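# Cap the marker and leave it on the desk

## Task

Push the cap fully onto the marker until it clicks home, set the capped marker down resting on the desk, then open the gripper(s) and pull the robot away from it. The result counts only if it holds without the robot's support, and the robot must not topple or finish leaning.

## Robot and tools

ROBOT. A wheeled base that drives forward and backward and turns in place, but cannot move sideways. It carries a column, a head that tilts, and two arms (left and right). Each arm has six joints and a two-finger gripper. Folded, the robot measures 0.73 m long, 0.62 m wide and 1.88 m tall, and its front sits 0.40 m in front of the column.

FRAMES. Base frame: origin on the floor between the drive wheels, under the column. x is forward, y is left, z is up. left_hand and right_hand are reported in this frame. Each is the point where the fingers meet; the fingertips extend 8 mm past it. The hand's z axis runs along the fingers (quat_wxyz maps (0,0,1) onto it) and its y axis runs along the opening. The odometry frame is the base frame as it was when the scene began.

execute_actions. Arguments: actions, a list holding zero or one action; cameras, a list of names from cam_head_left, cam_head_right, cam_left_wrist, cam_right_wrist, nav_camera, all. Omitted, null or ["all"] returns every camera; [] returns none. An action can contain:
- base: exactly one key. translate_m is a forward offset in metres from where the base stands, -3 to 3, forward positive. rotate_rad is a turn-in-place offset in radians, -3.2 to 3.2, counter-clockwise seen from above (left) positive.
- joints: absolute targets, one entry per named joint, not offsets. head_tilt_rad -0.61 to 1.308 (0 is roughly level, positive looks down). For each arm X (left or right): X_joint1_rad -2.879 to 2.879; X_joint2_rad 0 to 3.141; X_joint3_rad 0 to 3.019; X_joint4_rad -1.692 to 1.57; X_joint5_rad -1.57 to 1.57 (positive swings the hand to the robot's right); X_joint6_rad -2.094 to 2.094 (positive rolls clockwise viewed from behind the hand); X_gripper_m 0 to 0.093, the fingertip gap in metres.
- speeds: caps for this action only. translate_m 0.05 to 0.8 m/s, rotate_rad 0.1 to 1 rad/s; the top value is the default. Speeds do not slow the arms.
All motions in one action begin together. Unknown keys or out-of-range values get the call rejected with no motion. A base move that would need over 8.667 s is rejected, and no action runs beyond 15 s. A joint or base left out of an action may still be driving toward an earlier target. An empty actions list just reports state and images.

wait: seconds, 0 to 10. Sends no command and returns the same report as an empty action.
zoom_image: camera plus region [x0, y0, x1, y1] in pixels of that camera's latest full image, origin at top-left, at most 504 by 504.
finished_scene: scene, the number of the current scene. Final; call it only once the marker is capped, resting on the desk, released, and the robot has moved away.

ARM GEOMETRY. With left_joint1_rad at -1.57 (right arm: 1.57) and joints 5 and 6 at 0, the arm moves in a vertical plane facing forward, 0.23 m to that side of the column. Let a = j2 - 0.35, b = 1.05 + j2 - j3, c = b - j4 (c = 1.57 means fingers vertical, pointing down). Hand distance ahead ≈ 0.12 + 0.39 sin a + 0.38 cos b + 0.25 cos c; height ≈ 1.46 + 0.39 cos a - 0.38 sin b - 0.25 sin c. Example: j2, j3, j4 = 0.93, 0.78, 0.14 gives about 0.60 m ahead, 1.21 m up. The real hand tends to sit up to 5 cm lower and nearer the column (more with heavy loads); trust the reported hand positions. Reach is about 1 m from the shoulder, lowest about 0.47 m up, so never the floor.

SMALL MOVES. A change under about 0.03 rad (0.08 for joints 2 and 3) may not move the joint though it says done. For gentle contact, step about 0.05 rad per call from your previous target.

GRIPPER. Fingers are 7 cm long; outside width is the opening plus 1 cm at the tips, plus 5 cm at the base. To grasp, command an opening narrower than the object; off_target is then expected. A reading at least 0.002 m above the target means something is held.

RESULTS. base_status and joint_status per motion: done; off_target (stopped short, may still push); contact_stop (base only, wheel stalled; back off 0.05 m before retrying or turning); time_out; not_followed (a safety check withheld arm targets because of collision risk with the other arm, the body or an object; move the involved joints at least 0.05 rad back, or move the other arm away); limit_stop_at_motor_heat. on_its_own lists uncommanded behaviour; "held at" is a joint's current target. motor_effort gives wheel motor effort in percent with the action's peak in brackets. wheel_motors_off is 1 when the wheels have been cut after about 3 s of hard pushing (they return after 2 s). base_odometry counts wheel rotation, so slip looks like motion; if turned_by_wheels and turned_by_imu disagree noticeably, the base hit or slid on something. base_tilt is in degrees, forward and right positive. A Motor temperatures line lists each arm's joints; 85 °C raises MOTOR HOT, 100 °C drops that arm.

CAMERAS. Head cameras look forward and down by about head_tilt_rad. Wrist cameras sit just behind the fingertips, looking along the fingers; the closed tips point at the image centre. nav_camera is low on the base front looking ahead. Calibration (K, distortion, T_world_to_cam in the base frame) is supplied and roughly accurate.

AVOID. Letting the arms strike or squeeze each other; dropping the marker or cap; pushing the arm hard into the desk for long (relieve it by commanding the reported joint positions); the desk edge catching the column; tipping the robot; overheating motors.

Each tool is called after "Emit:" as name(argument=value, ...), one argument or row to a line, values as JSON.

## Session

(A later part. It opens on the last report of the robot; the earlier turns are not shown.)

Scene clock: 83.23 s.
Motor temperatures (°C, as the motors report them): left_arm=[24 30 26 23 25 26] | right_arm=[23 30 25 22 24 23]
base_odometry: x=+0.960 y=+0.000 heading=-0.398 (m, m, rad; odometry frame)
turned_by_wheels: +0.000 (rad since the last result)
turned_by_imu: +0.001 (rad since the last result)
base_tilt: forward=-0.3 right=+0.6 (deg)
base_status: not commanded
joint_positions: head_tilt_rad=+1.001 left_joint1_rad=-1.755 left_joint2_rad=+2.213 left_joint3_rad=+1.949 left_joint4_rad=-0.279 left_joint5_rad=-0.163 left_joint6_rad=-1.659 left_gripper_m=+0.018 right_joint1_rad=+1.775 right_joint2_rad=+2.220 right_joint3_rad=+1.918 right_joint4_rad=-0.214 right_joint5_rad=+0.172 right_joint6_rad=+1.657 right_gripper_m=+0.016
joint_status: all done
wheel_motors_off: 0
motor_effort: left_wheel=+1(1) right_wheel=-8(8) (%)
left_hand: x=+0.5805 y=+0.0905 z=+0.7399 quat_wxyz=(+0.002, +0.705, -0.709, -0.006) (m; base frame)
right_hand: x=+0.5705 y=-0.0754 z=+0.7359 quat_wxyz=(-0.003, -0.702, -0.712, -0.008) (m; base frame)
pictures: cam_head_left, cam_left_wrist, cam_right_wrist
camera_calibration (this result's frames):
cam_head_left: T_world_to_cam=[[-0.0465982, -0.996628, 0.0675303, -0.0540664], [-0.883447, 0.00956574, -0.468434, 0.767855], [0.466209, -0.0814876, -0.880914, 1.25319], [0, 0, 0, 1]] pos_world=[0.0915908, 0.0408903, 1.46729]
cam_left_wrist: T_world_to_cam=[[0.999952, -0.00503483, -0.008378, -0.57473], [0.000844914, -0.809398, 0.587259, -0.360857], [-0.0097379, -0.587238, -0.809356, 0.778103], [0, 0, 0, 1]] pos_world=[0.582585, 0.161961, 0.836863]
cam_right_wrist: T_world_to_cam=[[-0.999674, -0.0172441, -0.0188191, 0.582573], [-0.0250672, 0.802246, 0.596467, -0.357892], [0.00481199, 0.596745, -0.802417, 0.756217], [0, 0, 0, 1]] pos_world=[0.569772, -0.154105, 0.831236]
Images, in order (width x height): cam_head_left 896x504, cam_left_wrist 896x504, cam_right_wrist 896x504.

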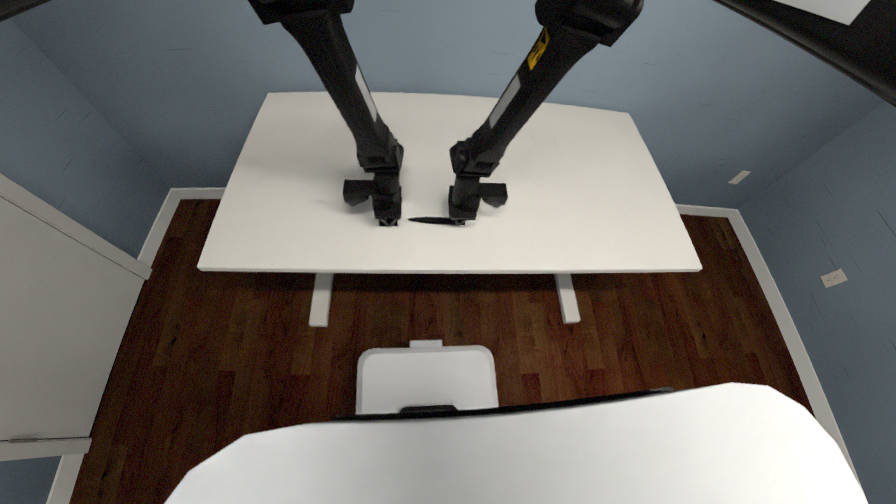

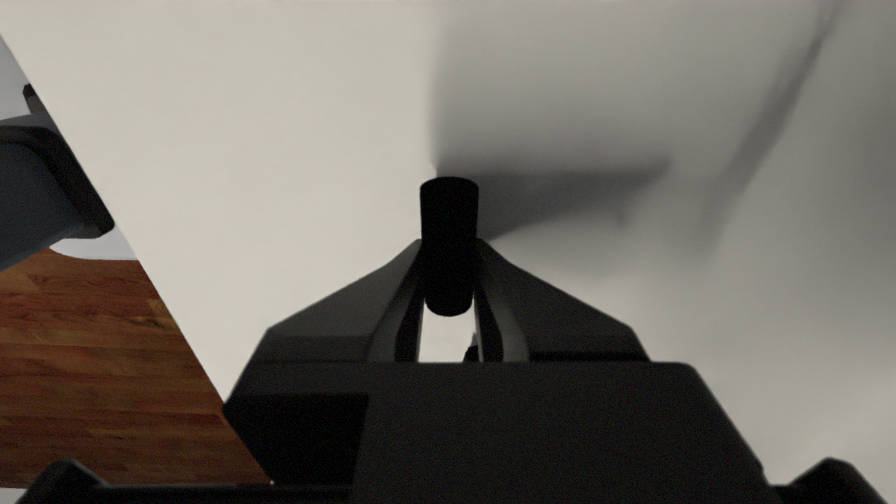

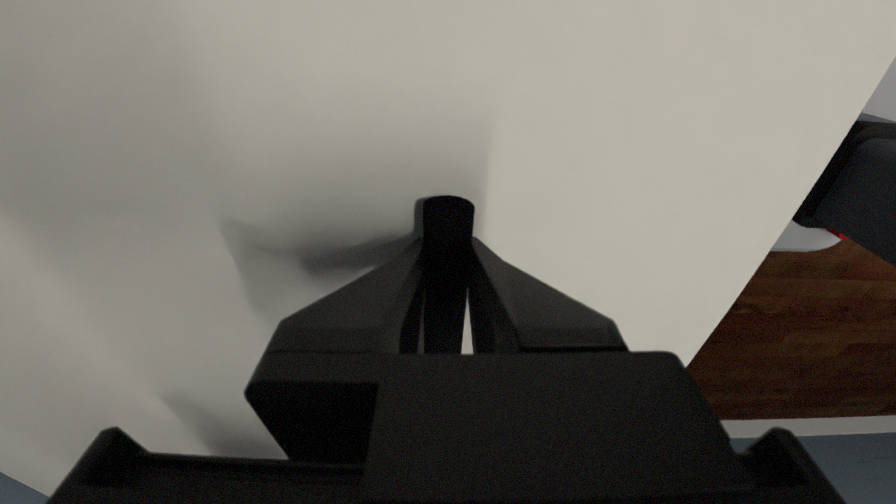

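Emit:
execute_actions(
  actions=[
    {"joints":{"left_gripper_m":0.05,"right_gripper_m":0.05}},
  ],
  cameras=[],
)

Emit:
execute_actions(
  actions=[
    {"joints":{"left_joint1_rad":-1.71,"left_joint5_rad":0.0,"right_joint1_rad":1.735,"right_joint5_rad":0.0,"right_joint2_rad":2.25}},
  ],
  cameras=["cam_left_wrist","cam_right_wrist"],
)

Scene clock: 91.17 s.
Motor temperatures (°C, as the motors report them): left_arm=[24 30 26 23 25 26] | right_arm=[23 30 24 22 24 23]
base_odometry: x=+0.960 y=+0.000 heading=-0.398 (m, m, rad; odometry frame)
turned_by_wheels: +0.000 (rad since the last result)
turned_by_imu: +0.001 (rad since the last result)
base_tilt: forward=-0.4 right=+0.7 (deg)
base_status: not commanded
joint_positions: head_tilt_rad=+1.001 left_joint1_rad=-1.755 left_joint2_rad=+2.213 left_joint3_rad=+1.949 left_joint4_rad=-0.279 left_joint5_rad=-0.163 left_joint6_rad=-1.659 left_gripper_m=+0.050 right_joint1_rad=+1.775 right_joint2_rad=+2.224 right_joint3_rad=+1.918 right_joint4_rad=-0.214 right_joint5_rad=+0.172 right_joint6_rad=+1.657 right_gripper_m=+0.050
joint_status: all done
wheel_motors_off: 0
motor_effort: left_wheel=+1(1) right_wheel=-8(8) (%)
left_hand: x=+0.5805 y=+0.0905 z=+0.7399 quat_wxyz=(+0.002, +0.705, -0.709, -0.006) (m; base frame)
right_hand: x=+0.5674 y=-0.0754 z=+0.7341 quat_wxyz=(-0.002, -0.702, -0.712, -0.006) (m; base frame)
pictures: none
No camera images: the call's "cameras" was empty. Leave "cameras" out to get every camera's image.

Scene clock: 91.93 s.
Motor temperatures (°C, as the motors report them): left_arm=[24 30 26 23 25 26] | right_arm=[23 30 24 22 24 23]
base_odometry: x=+0.960 y=+0.000 heading=-0.398 (m, m, rad; odometry frame)
turned_by_wheels: +0.000 (rad since the last result)
turned_by_imu: +0.000 (rad since the last result)
base_tilt: forward=-0.3 right=+0.6 (deg)
base_status: not commanded
joint_positions: head_tilt_rad=+1.001 left_joint1_rad=-1.710 left_joint2_rad=+2.213 left_joint3_rad=+1.949 left_joint4_rad=-0.279 left_joint5_rad=-0.003 left_joint6_rad=-1.659 left_gripper_m=+0.050 right_joint1_rad=+1.735 right_joint2_rad=+2.230 right_joint3_rad=+1.918 right_joint4_rad=-0.214 right_joint5_rad=+0.002 right_joint6_rad=+1.657 right_gripper_m=+0.050
joint_status: all done
wheel_motors_off: 0
motor_effort: left_wheel=+1(1) right_wheel=-8(8) (%)
left_hand: x=+0.5812 y=+0.1030 z=+0.7364 quat_wxyz=(+0.049, +0.712, -0.700, +0.032) (m; base frame)
right_hand: x=+0.5635 y=-0.0815 z=+0.7285 quat_wxyz=(+0.052, -0.707, -0.704, -0.046) (m; base frame)
pictures: cam_left_wrist, cam_right_wrist
camera_calibration (this result's frames):
cam_left_wrist: T_world_to_cam=[[0.999582, 0.0181023, -0.0225224, -0.567117], [0.02859, -0.732649, 0.680006, -0.441006], [-0.00419133, -0.680366, -0.73286, 0.73263], [0, 0, 0, 1]] pos_world=[0.582559, 0.18562, 0.824029]
cam_right_wrist: T_world_to_cam=[[-0.999986, 0.000609155, 0.00532389, 0.559372], [0.0041534, 0.715866, 0.698225, -0.446321], [-0.00338586, 0.698237, -0.715858, 0.703771], [0, 0, 0, 1]] pos_world=[0.563601, -0.172234, 0.812454]
Images, in order (width x height): cam_left_wrist 896x504, cam_right_wrist 896x504.

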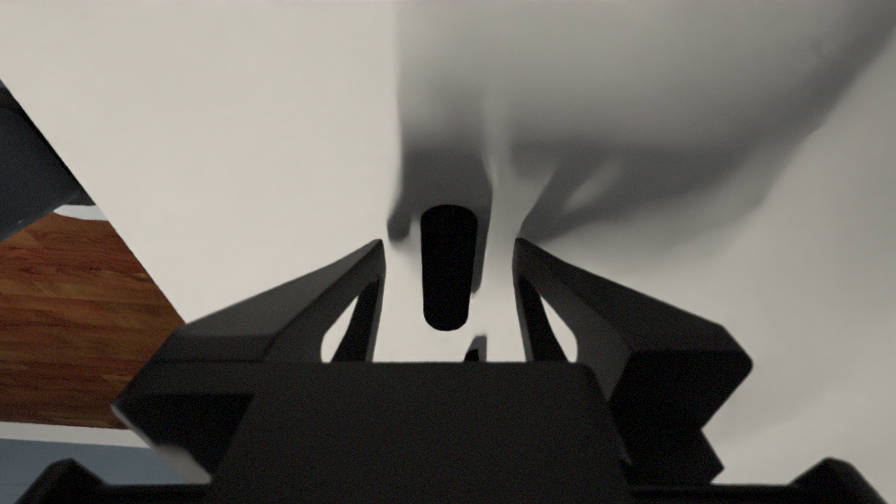

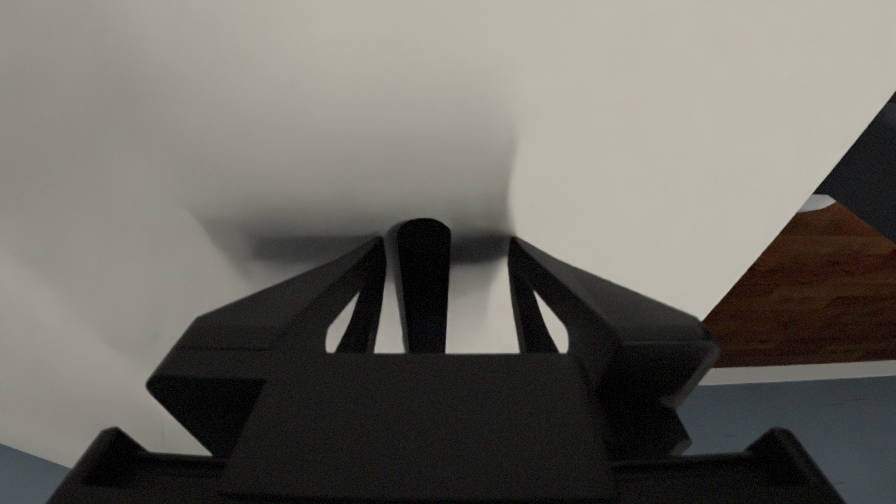

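Emit:
execute_actions(
  actions=[
    {"joints":{"left_gripper_m":0,"right_gripper_m":0}},
  ],
  cameras=["cam_left_wrist","cam_right_wrist","cam_head_left"],
)

Emit:
zoom_image(
  camera="cam_head_left",
  region=[370,190,480,250],
)

Scene clock: 97.43 s.
Motor temperatures (°C, as the motors report them): left_arm=[24 30 26 23 25 26] | right_arm=[23 30 24 22 24 23]
base_odometry: x=+0.960 y=+0.000 heading=-0.398 (m, m, rad; odometry frame)
turned_by_wheels: +0.000 (rad since the last result)
turned_by_imu: +0.001 (rad since the last result)
base_tilt: forward=-0.3 right=+0.6 (deg)
base_status: not commanded
joint_positions: head_tilt_rad=+1.001 left_joint1_rad=-1.710 left_joint2_rad=+2.213 left_joint3_rad=+1.949 left_joint4_rad=-0.279 left_joint5_rad=-0.003 left_joint6_rad=-1.659 left_gripper_m=+0.018 right_joint1_rad=+1.735 right_joint2_rad=+2.230 right_joint3_rad=+1.918 right_joint4_rad=-0.214 right_joint5_rad=+0.002 right_joint6_rad=+1.658 right_gripper_m=+0.018
joint_status: left_gripper_m off_target (ended at +0.018, target +0.000); right_gripper_m off_target (ended at +0.018, target +0.000)
wheel_motors_off: 0
motor_effort: left_wheel=+1(1) right_wheel=-8(8) (%)
left_hand: x=+0.5812 y=+0.1030 z=+0.7364 quat_wxyz=(+0.049, +0.712, -0.700, +0.032) (m; base frame)
right_hand: x=+0.5635 y=-0.0815 z=+0.7285 quat_wxyz=(+0.052, -0.707, -0.704, -0.046) (m; base frame)
pictures: cam_head_left, cam_left_wrist, cam_right_wrist
camera_calibration (this result's frames):
cam_head_left: T_world_to_cam=[[-0.0465982, -0.996628, 0.0675303, -0.0540664], [-0.883447, 0.00956574, -0.468434, 0.767855], [0.466209, -0.0814876, -0.880914, 1.25319], [0, 0, 0, 1]] pos_world=[0.0915908, 0.0408903, 1.46729]
cam_left_wrist: T_world_to_cam=[[0.999582, 0.0181023, -0.0225224, -0.567117], [0.02859, -0.732649, 0.680006, -0.441006], [-0.00419133, -0.680366, -0.73286, 0.73263], [0, 0, 0, 1]] pos_world=[0.582559, 0.18562, 0.824029]
cam_right_wrist: T_world_to_cam=[[-0.999984, 0.00136464, 0.00543033, 0.559356], [0.00476854, 0.715867, 0.69822, -0.446664], [-0.00293457, 0.698235, -0.715862, 0.703519], [0, 0, 0, 1]] pos_world=[0.563541, -0.172233, 0.812455]
Images, in order (width x height): cam_head_left 896x504, cam_left_wrist 896x504, cam_right_wrist 896x504.

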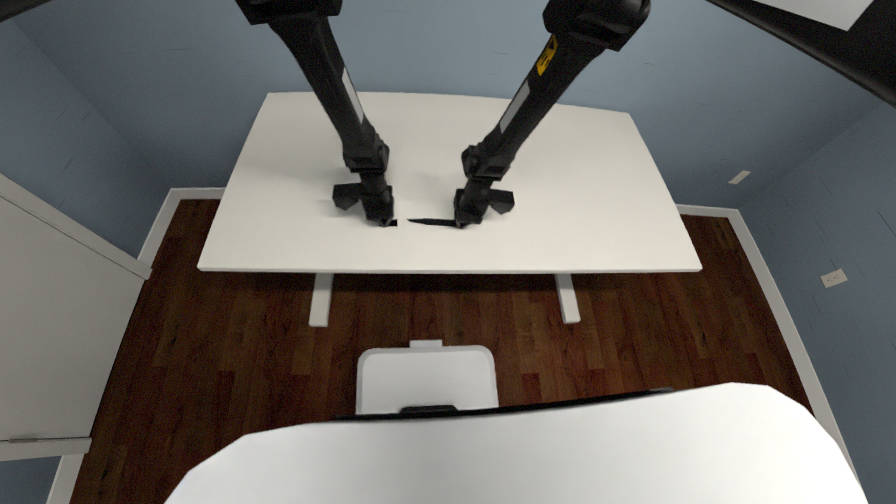

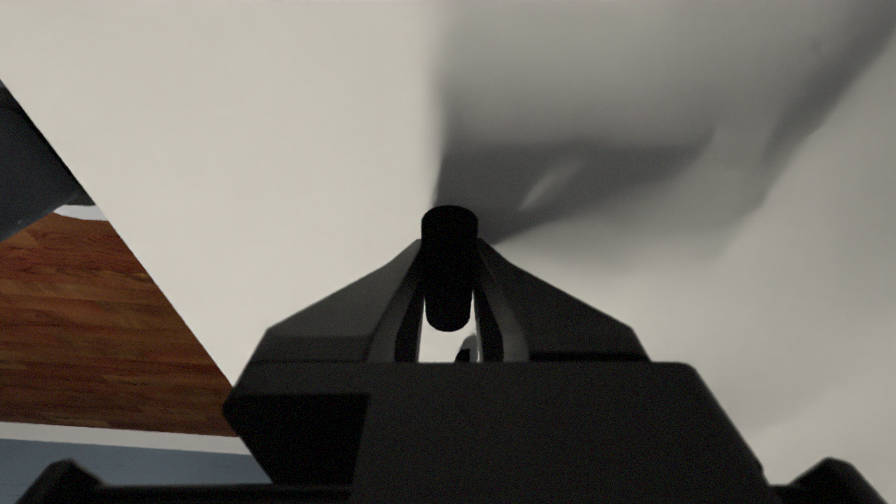

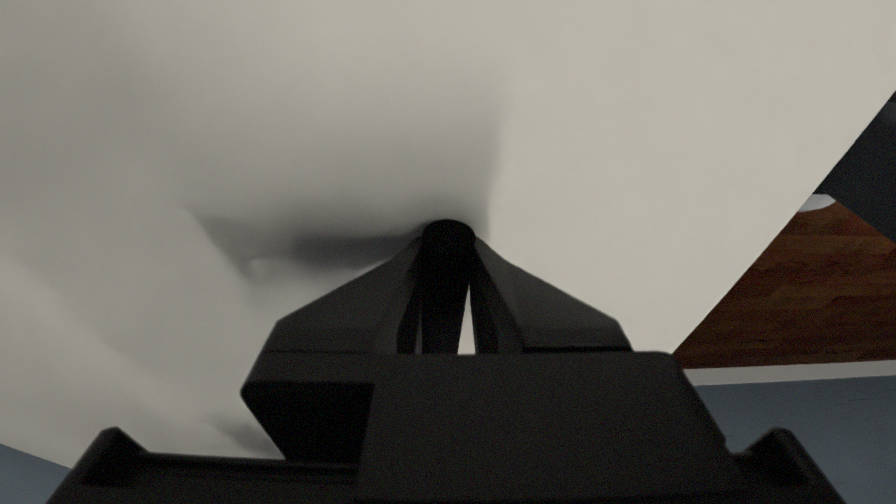

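Region (370, 190, 480, 250) of cam_head_left's 896x504 image, scaled by 4.582, with more detail than that image has; it fills the top 275 rows of this view, and the rest is white.

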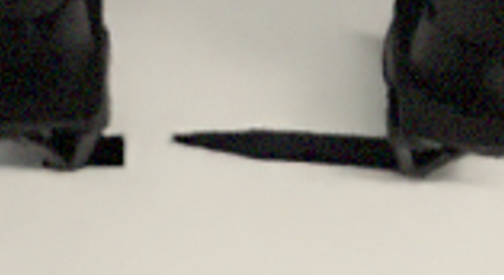

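Emit:
execute_actions(
  actions=[
    {"joints":{"right_joint6_rad":1.585,"left_joint1_rad":-1.735}},
  ],
  cameras=["cam_left_wrist","cam_head_left"],
)

Emit:
zoom_image(
  camera="cam_head_left",
  region=[370,190,480,250],
)

Scene clock: 102.70 s.
Motor temperatures (°C, as the motors report them): left_arm=[24 30 26 23 25 26] | right_arm=[23 30 24 22 24 23]
base_odometry: x=+0.960 y=+0.000 heading=-0.398 (m, m, rad; odometry frame)
turned_by_wheels: +0.000 (rad since the last result)
turned_by_imu: +0.001 (rad since the last result)
base_tilt: forward=-0.4 right=+0.5 (deg)
base_status: not commanded
joint_positions: head_tilt_rad=+1.001 left_joint1_rad=-1.727 left_joint2_rad=+2.213 left_joint3_rad=+1.949 left_joint4_rad=-0.279 left_joint5_rad=-0.003 left_joint6_rad=-1.659 left_gripper_m=+0.018 right_joint1_rad=+1.735 right_joint2_rad=+2.230 right_joint3_rad=+1.918 right_joint4_rad=-0.214 right_joint5_rad=+0.002 right_joint6_rad=+1.595 right_gripper_m=+0.018
joint_status: all done
wheel_motors_off: 0
motor_effort: left_wheel=+1(2) right_wheel=-8(8) (%)
left_hand: x=+0.5800 y=+0.0873 z=+0.7384 quat_wxyz=(+0.055, +0.708, -0.703, +0.038) (m; base frame)
right_hand: x=+0.5635 y=-0.0815 z=+0.7285 quat_wxyz=(+0.051, -0.684, -0.726, -0.048) (m; base frame)
pictures: cam_head_left, cam_left_wrist
camera_calibration (this result's frames):
cam_head_left: T_world_to_cam=[[-0.0465982, -0.996628, 0.0675303, -0.0540663], [-0.883446, 0.00956574, -0.468434, 0.767855], [0.466209, -0.0814876, -0.880914, 1.25319], [0, 0, 0, 1]] pos_world=[0.0915908, 0.0408903, 1.46729]
cam_left_wrist: T_world_to_cam=[[0.999703, 0.00878927, -0.0227312, -0.564727], [0.0220685, -0.722229, 0.691302, -0.459277], [-0.0103411, -0.691598, -0.722209, 0.720138], [0, 0, 0, 1]] pos_world=[0.582142, 0.171306, 0.824752]
Images, in order (width x height): cam_head_left 896x504, cam_left_wrist 896x504.

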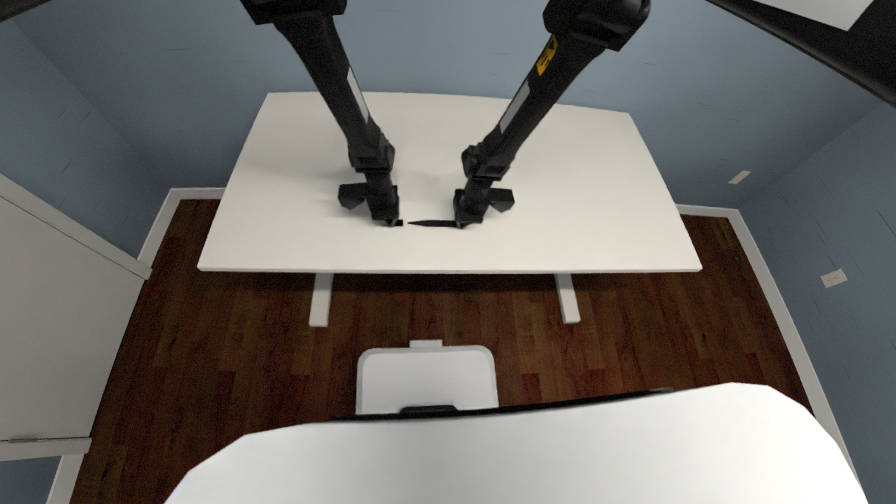

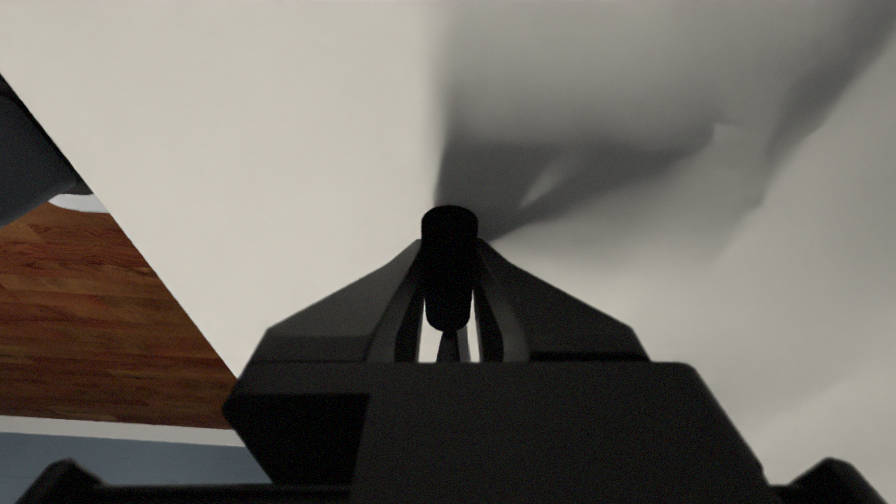

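Region (370, 190, 480, 250) of cam_head_left's 896x504 image, scaled by 4.582, with more detail than that image has; it fills the top 275 rows of this view, and the rest is white.

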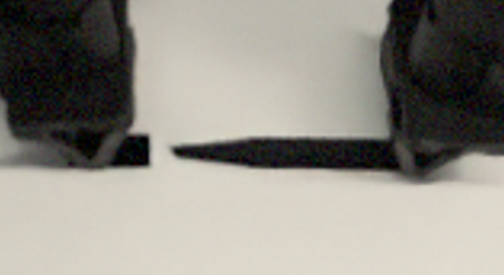

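Aligned. Advance the right arm.

Emit:
execute_actions(
  actions=[
    {"joints":{"right_joint1_rad":1.78,"right_joint5_rad":0.035,"right_joint6_rad":1.625}},
  ],
  cameras=["cam_left_wrist","cam_head_left"],
)

Emit:
zoom_image(
  camera="cam_head_left",
  region=[370,190,480,250],
)

Scene clock: 109.00 s.
Motor temperatures (°C, as the motors report them): left_arm=[24 30 26 23 25 26] | right_arm=[23 30 24 22 24 23]
base_odometry: x=+0.960 y=+0.000 heading=-0.398 (m, m, rad; odometry frame)
turned_by_wheels: +0.000 (rad since the last result)
turned_by_imu: +0.001 (rad since the last result)
base_tilt: forward=-0.4 right=+0.7 (deg)
base_status: not commanded
joint_positions: head_tilt_rad=+1.001 left_joint1_rad=-1.728 left_joint2_rad=+2.213 left_joint3_rad=+1.949 left_joint4_rad=-0.279 left_joint5_rad=-0.002 left_joint6_rad=-1.659 left_gripper_m=+0.018 right_joint1_rad=+1.782 right_joint2_rad=+2.230 right_joint3_rad=+1.918 right_joint4_rad=-0.214 right_joint5_rad=+0.036 right_joint6_rad=+1.617 right_gripper_m=+0.018
joint_status: all done
wheel_motors_off: 0
motor_effort: left_wheel=+1(1) right_wheel=-8(8) (%)
left_hand: x=+0.5800 y=+0.0869 z=+0.7385 quat_wxyz=(+0.056, +0.708, -0.703, +0.038) (m; base frame)
right_hand: x=+0.5600 y=-0.0465 z=+0.7340 quat_wxyz=(+0.053, -0.684, -0.726, -0.050) (m; base frame)
pictures: cam_head_left, cam_left_wrist
camera_calibration (this result's frames):
cam_head_left: T_world_to_cam=[[-0.0465982, -0.996628, 0.0675303, -0.0540664], [-0.883447, 0.00956574, -0.468434, 0.767855], [0.466209, -0.0814876, -0.880914, 1.25319], [0, 0, 0, 1]] pos_world=[0.0915908, 0.0408903, 1.46729]
cam_left_wrist: T_world_to_cam=[[0.999703, 0.00858412, -0.0228022, -0.564615], [0.0219809, -0.721479, 0.692088, -0.460248], [-0.0105103, -0.692383, -0.721453, 0.719472], [0, 0, 0, 1]] pos_world=[0.582126, 0.170938, 0.824723]
Images, in order (width x height): cam_head_left 896x504, cam_left_wrist 896x504.

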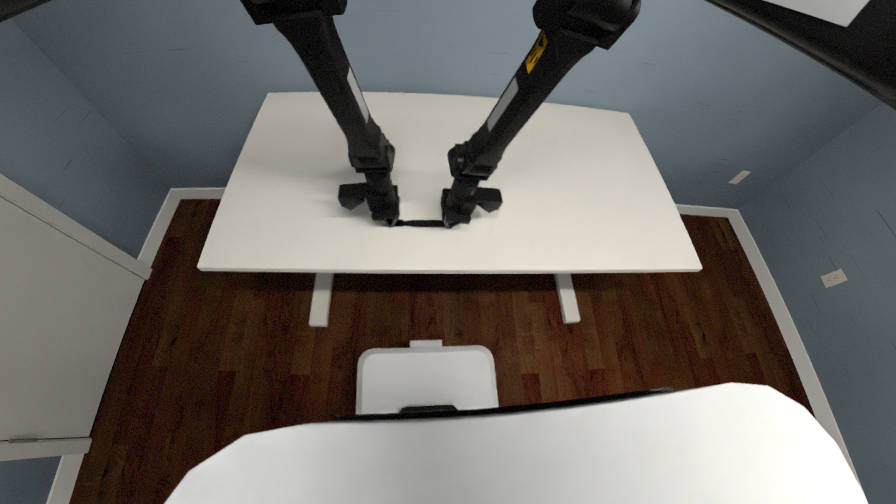

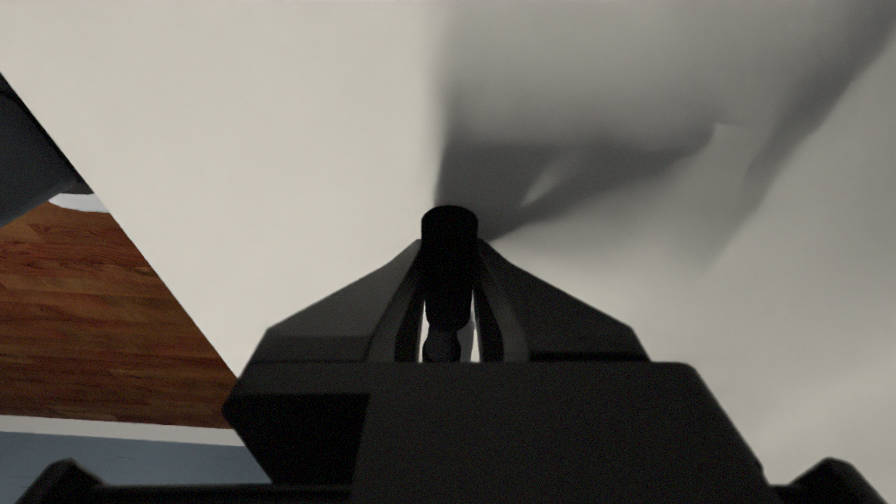

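Region (370, 190, 480, 250) of cam_head_left's 896x504 image, scaled by 4.582, with more detail than that image has; it fills the top 275 rows of this view, and the rest is white.

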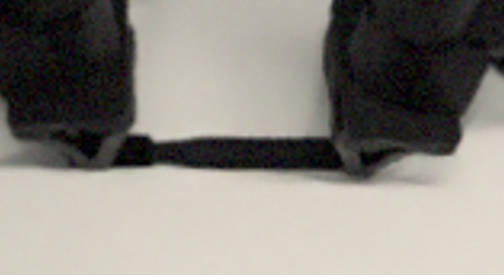

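Emit:
execute_actions(
  actions=[
    {"joints":{"left_joint1_rad":-1.78,"right_joint1_rad":1.805}},
  ],
  cameras=["cam_left_wrist","cam_right_wrist","cam_head_left"],
)

Emit:
zoom_image(
  camera="cam_left_wrist",
  region=[400,280,500,370],
)

Scene clock: 114.20 s.
Motor temperatures (°C, as the motors report them): left_arm=[24 30 26 23 25 26] | right_arm=[23 30 24 22 24 23]
base_odometry: x=+0.960 y=+0.000 heading=-0.398 (m, m, rad; odometry frame)
turned_by_wheels: +0.000 (rad since the last result)
turned_by_imu: +0.001 (rad since the last result)
base_tilt: forward=-0.3 right=+0.6 (deg)
base_status: not commanded
joint_positions: head_tilt_rad=+1.001 left_joint1_rad=-1.760 left_joint2_rad=+2.213 left_joint3_rad=+1.949 left_joint4_rad=-0.280 left_joint5_rad=-0.010 left_joint6_rad=-1.659 left_gripper_m=+0.018 right_joint1_rad=+1.783 right_joint2_rad=+2.230 right_joint3_rad=+1.918 right_joint4_rad=-0.214 right_joint5_rad=+0.044 right_joint6_rad=+1.617 right_gripper_m=+0.018
joint_status: all done
wheel_motors_off: 0
motor_effort: left_wheel=+1(1) right_wheel=-8(8) (%)
left_hand: x=+0.5775 y=+0.0604 z=+0.7425 quat_wxyz=(+0.063, +0.702, -0.708, +0.044) (m; base frame)
right_hand: x=+0.5600 y=-0.0466 z=+0.7340 quat_wxyz=(+0.051, -0.684, -0.726, -0.048) (m; base frame)
pictures: cam_head_left, cam_left_wrist, cam_right_wrist
camera_calibration (this result's frames):
cam_head_left: T_world_to_cam=[[-0.0465982, -0.996628, 0.0675303, -0.0540664], [-0.883447, 0.00956574, -0.468434, 0.767855], [0.466209, -0.0814876, -0.880914, 1.25319], [0, 0, 0, 1]] pos_world=[0.0915908, 0.0408903, 1.46729]
cam_left_wrist: T_world_to_cam=[[0.999709, -0.00771875, -0.0228691, -0.560778], [0.0106796, -0.708235, 0.705896, -0.486544], [-0.0216453, -0.705935, -0.707946, 0.70126], [0, 0, 0, 1]] pos_world=[0.58099, 0.146128, 0.827079]
cam_right_wrist: T_world_to_cam=[[-0.998025, -0.0627021, -0.00380148, 0.558472], [-0.0475443, 0.714436, 0.698083, -0.446203], [-0.0410554, 0.696885, -0.716006, 0.704503], [0, 0, 0, 1]] pos_world=[0.565078, -0.137157, 0.818039]
Images, in order (width x height): cam_head_left 896x504, cam_left_wrist 896x504, cam_right_wrist 896x504.

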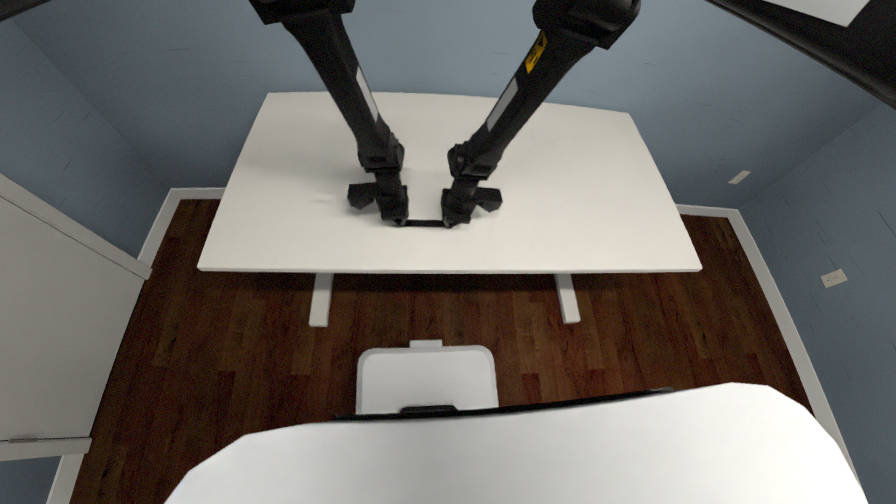

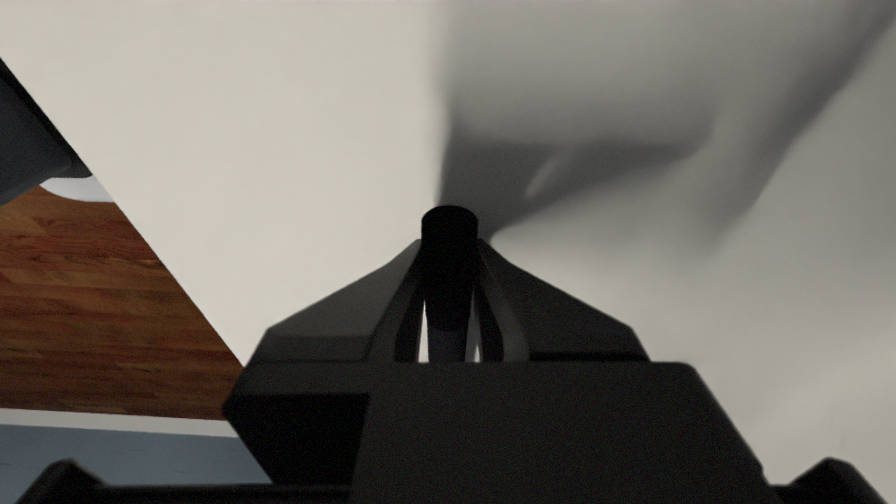

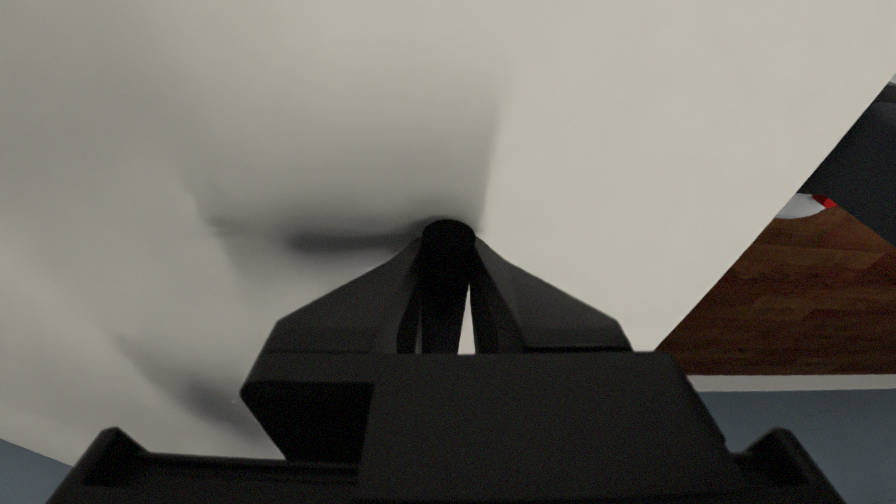

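Region (400, 280, 500, 370) of cam_left_wrist's 896x504 image, scaled by 5.040, with more detail than that image has; it fills the top 454 rows of this view, and the rest is white.

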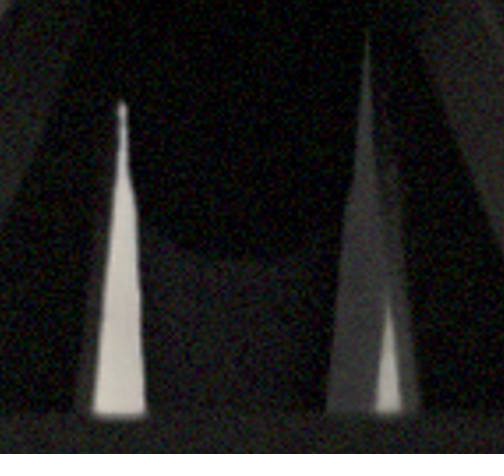

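Emit:
execute_actions(
  actions=[
    {"joints":{"left_joint1_rad":-1.79,"right_joint1_rad":1.815}},
  ],
  cameras=[],
)

Emit:
execute_actions(
  actions=[
    {"joints":{"left_joint1_rad":-1.75,"right_joint1_rad":1.775,"left_gripper_m":0.09,"right_gripper_m":0.09}},
  ],
  cameras=["cam_left_wrist"],
)

Emit:
execute_actions(
  actions=[
    {"joints":{"left_joint1_rad":-1.65,"right_joint1_rad":1.68,"left_joint2_rad":2.0,"right_joint2_rad":2.0,"left_joint3_rad":1.76,"right_joint3_rad":1.74}},
  ],
  cameras=["cam_left_wrist"],
)

Emit:
execute_actions(
  actions=[
    {"base":{"translate_m":-0.3},"joints":{"left_joint1_rad":-1.57,"right_joint1_rad":1.57,"left_joint2_rad":1.5,"right_joint2_rad":1.5,"left_joint3_rad":1.2,"right_joint3_rad":1.2}},
  ],
  cameras=["cam_head_left"],
)

Emit:
zoom_image(
  camera="cam_head_left",
  region=[370,120,470,180],
)

Scene clock: 125.10 s.
Motor temperatures (°C, as the motors report them): left_arm=[25 30 26 23 25 26] | right_arm=[24 30 24 22 24 23]
base_odometry: x=+0.960 y=+0.000 heading=-0.398 (m, m, rad; odometry frame)
turned_by_wheels: +0.000 (rad since the last result)
turned_by_imu: +0.001 (rad since the last result)
base_tilt: forward=-0.4 right=+0.7 (deg)
base_status: not commanded
joint_positions: head_tilt_rad=+1.001 left_joint1_rad=-1.760 left_joint2_rad=+2.213 left_joint3_rad=+1.949 left_joint4_rad=-0.280 left_joint5_rad=-0.010 left_joint6_rad=-1.659 left_gripper_m=+0.018 right_joint1_rad=+1.783 right_joint2_rad=+2.230 right_joint3_rad=+1.918 right_joint4_rad=-0.214 right_joint5_rad=+0.044 right_joint6_rad=+1.617 right_gripper_m=+0.018
joint_status: all done
wheel_motors_off: 0
motor_effort: left_wheel=+1(1) right_wheel=-8(8) (%)
left_hand: x=+0.5775 y=+0.0604 z=+0.7425 quat_wxyz=(+0.063, +0.702, -0.708, +0.044) (m; base frame)
right_hand: x=+0.5600 y=-0.0466 z=+0.7340 quat_wxyz=(+0.051, -0.684, -0.726, -0.048) (m; base frame)
pictures: none
No camera images: the call's "cameras" was empty. Leave "cameras" out to get every camera's image.

Scene clock: 125.80 s.
Motor temperatures (°C, as the motors report them): left_arm=[25 30 26 23 25 26] | right_arm=[24 30 24 22 24 23]
base_odometry: x=+0.960 y=+0.000 heading=-0.398 (m, m, rad; odometry frame)
turned_by_wheels: +0.000 (rad since the last result)
turned_by_imu: +0.000 (rad since the last result)
base_tilt: forward=-0.4 right=+0.6 (deg)
base_status: not commanded
joint_positions: head_tilt_rad=+1.001 left_joint1_rad=-1.758 left_joint2_rad=+2.213 left_joint3_rad=+1.949 left_joint4_rad=-0.280 left_joint5_rad=-0.003 left_joint6_rad=-1.659 left_gripper_m=+0.090 right_joint1_rad=+1.782 right_joint2_rad=+2.230 right_joint3_rad=+1.918 right_joint4_rad=-0.214 right_joint5_rad=+0.037 right_joint6_rad=+1.617 right_gripper_m=+0.090
joint_status: all done
wheel_motors_off: 0
motor_effort: left_wheel=+1(1) right_wheel=-8(8) (%)
left_hand: x=+0.5775 y=+0.0612 z=+0.7423 quat_wxyz=(+0.065, +0.703, -0.707, +0.046) (m; base frame)
right_hand: x=+0.5600 y=-0.0468 z=+0.7340 quat_wxyz=(+0.053, -0.684, -0.726, -0.050) (m; base frame)
pictures: cam_left_wrist
camera_calibration (this result's frames):
cam_left_wrist: T_world_to_cam=[[0.999701, -0.00660935, -0.0235318, -0.560418], [0.0120449, -0.704518, 0.709584, -0.489667], [-0.0212684, -0.709655, -0.704228, 0.698954], [0, 0, 0, 1]] pos_world=[0.581015, 0.147333, 0.826495]
Images, in order (width x height): cam_left_wrist 896x504.

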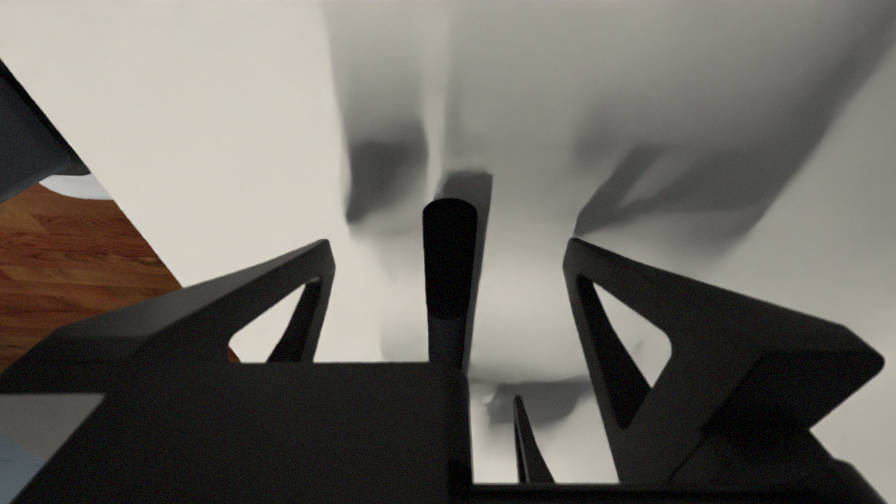

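Scene clock: 127.07 s.
Motor temperatures (°C, as the motors report them): left_arm=[25 30 26 23 25 26] | right_arm=[24 30 24 22 24 23]
base_odometry: x=+0.960 y=+0.000 heading=-0.398 (m, m, rad; odometry frame)
turned_by_wheels: +0.000 (rad since the last result)
turned_by_imu: +0.000 (rad since the last result)
base_tilt: forward=-0.4 right=+0.6 (deg)
base_status: not commanded
joint_positions: head_tilt_rad=+1.001 left_joint1_rad=-1.647 left_joint2_rad=+1.986 left_joint3_rad=+1.759 left_joint4_rad=-0.285 left_joint5_rad=+0.000 left_joint6_rad=-1.660 left_gripper_m=+0.090 right_joint1_rad=+1.678 right_joint2_rad=+1.982 right_joint3_rad=+1.743 right_joint4_rad=-0.217 right_joint5_rad=+0.036 right_joint6_rad=+1.617 right_gripper_m=+0.090
joint_status: all done
wheel_motors_off: 0
motor_effort: left_wheel=+1(2) right_wheel=-8(8) (%)
left_hand: x=+0.6214 y=+0.1623 z=+0.8207 quat_wxyz=(+0.020, +0.725, -0.688, +0.027) (m; base frame)
right_hand: x=+0.6294 y=-0.1432 z=+0.8227 quat_wxyz=(-0.002, -0.705, -0.707, -0.045) (m; base frame)
pictures: cam_left_wrist
camera_calibration (this result's frames):
cam_left_wrist: T_world_to_cam=[[0.998509, 0.0535525, 0.0105639, -0.638757], [0.0342239, -0.764986, 0.643137, -0.424027], [0.0425228, -0.641817, -0.765678, 0.82655], [0, 0, 0, 1]] pos_world=[0.61717, 0.240326, 0.912327]
Images, in order (width x height): cam_left_wrist 896x504.

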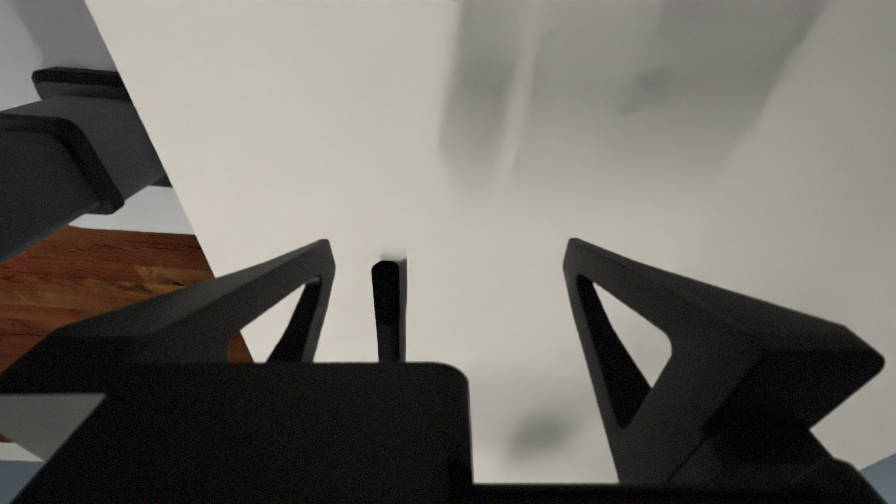

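Scene clock: 129.27 s.
Motor temperatures (°C, as the motors report them): left_arm=[25 30 26 23 25 26] | right_arm=[24 30 24 22 24 23]
base_odometry: x=+0.684 y=+0.117 heading=-0.400 (m, m, rad; odometry frame)
turned_by_wheels: -0.001 (rad since the last result)
turned_by_imu: +0.000 (rad since the last result)
base_tilt: forward=-0.4 right=+0.5 (deg)
base_status: done
joint_positions: head_tilt_rad=+1.001 left_joint1_rad=-1.561 left_joint2_rad=+1.495 left_joint3_rad=+1.190 left_joint4_rad=-0.285 left_joint5_rad=+0.000 left_joint6_rad=-1.660 left_gripper_m=+0.090 right_joint1_rad=+1.567 right_joint2_rad=+1.495 right_joint3_rad=+1.198 right_joint4_rad=-0.217 right_joint5_rad=+0.036 right_joint6_rad=+1.617 right_gripper_m=+0.090
joint_status: all done
wheel_motors_off: 0
motor_effort: left_wheel=-1(45) right_wheel=+1(55) (%)
left_hand: x=+0.5415 y=+0.2309 z=+0.9955 quat_wxyz=(+0.019, +0.739, -0.673, -0.027) (m; base frame)
right_hand: x=+0.5628 y=-0.2342 z=+0.9957 quat_wxyz=(-0.018, -0.724, -0.690, +0.010) (m; base frame)
pictures: cam_head_left
camera_calibration (this result's frames):
cam_head_left: T_world_to_cam=[[-0.0465592, -0.996628, 0.0675572, -0.0541097], [-0.883717, 0.00956574, -0.467924, 0.767083], [0.465701, -0.0814876, -0.881183, 1.25363], [0, 0, 0, 1]] pos_world=[0.0915488, 0.0408903, 1.46727]
Images, in order (width x height): cam_head_left 896x504.

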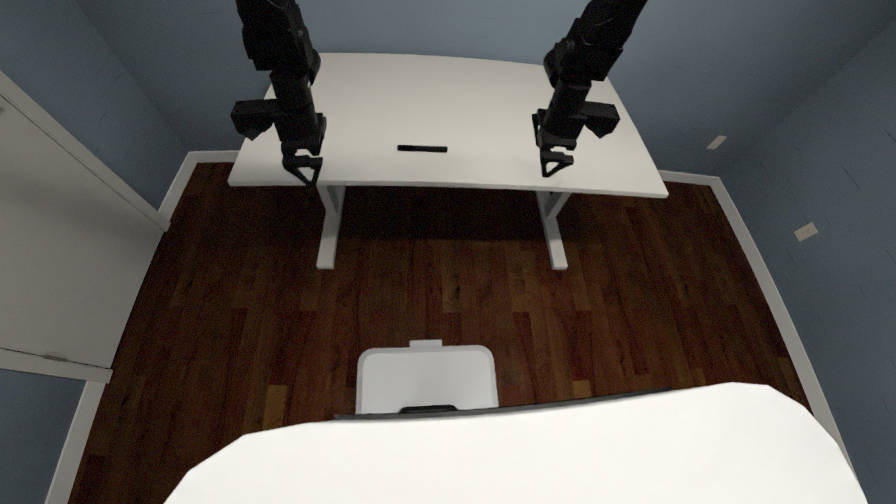

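Region (370, 120, 470, 180) of cam_head_left's 896x504 image, scaled by 5.040, with more detail than that image has; it fills the top 302 rows of this view, and the rest is white.

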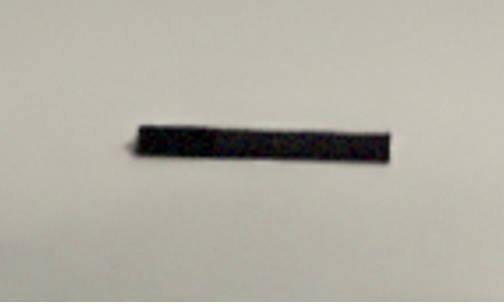

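Emit:
finished_scene(
  scene=2,
)

The scene is finished: the task was done.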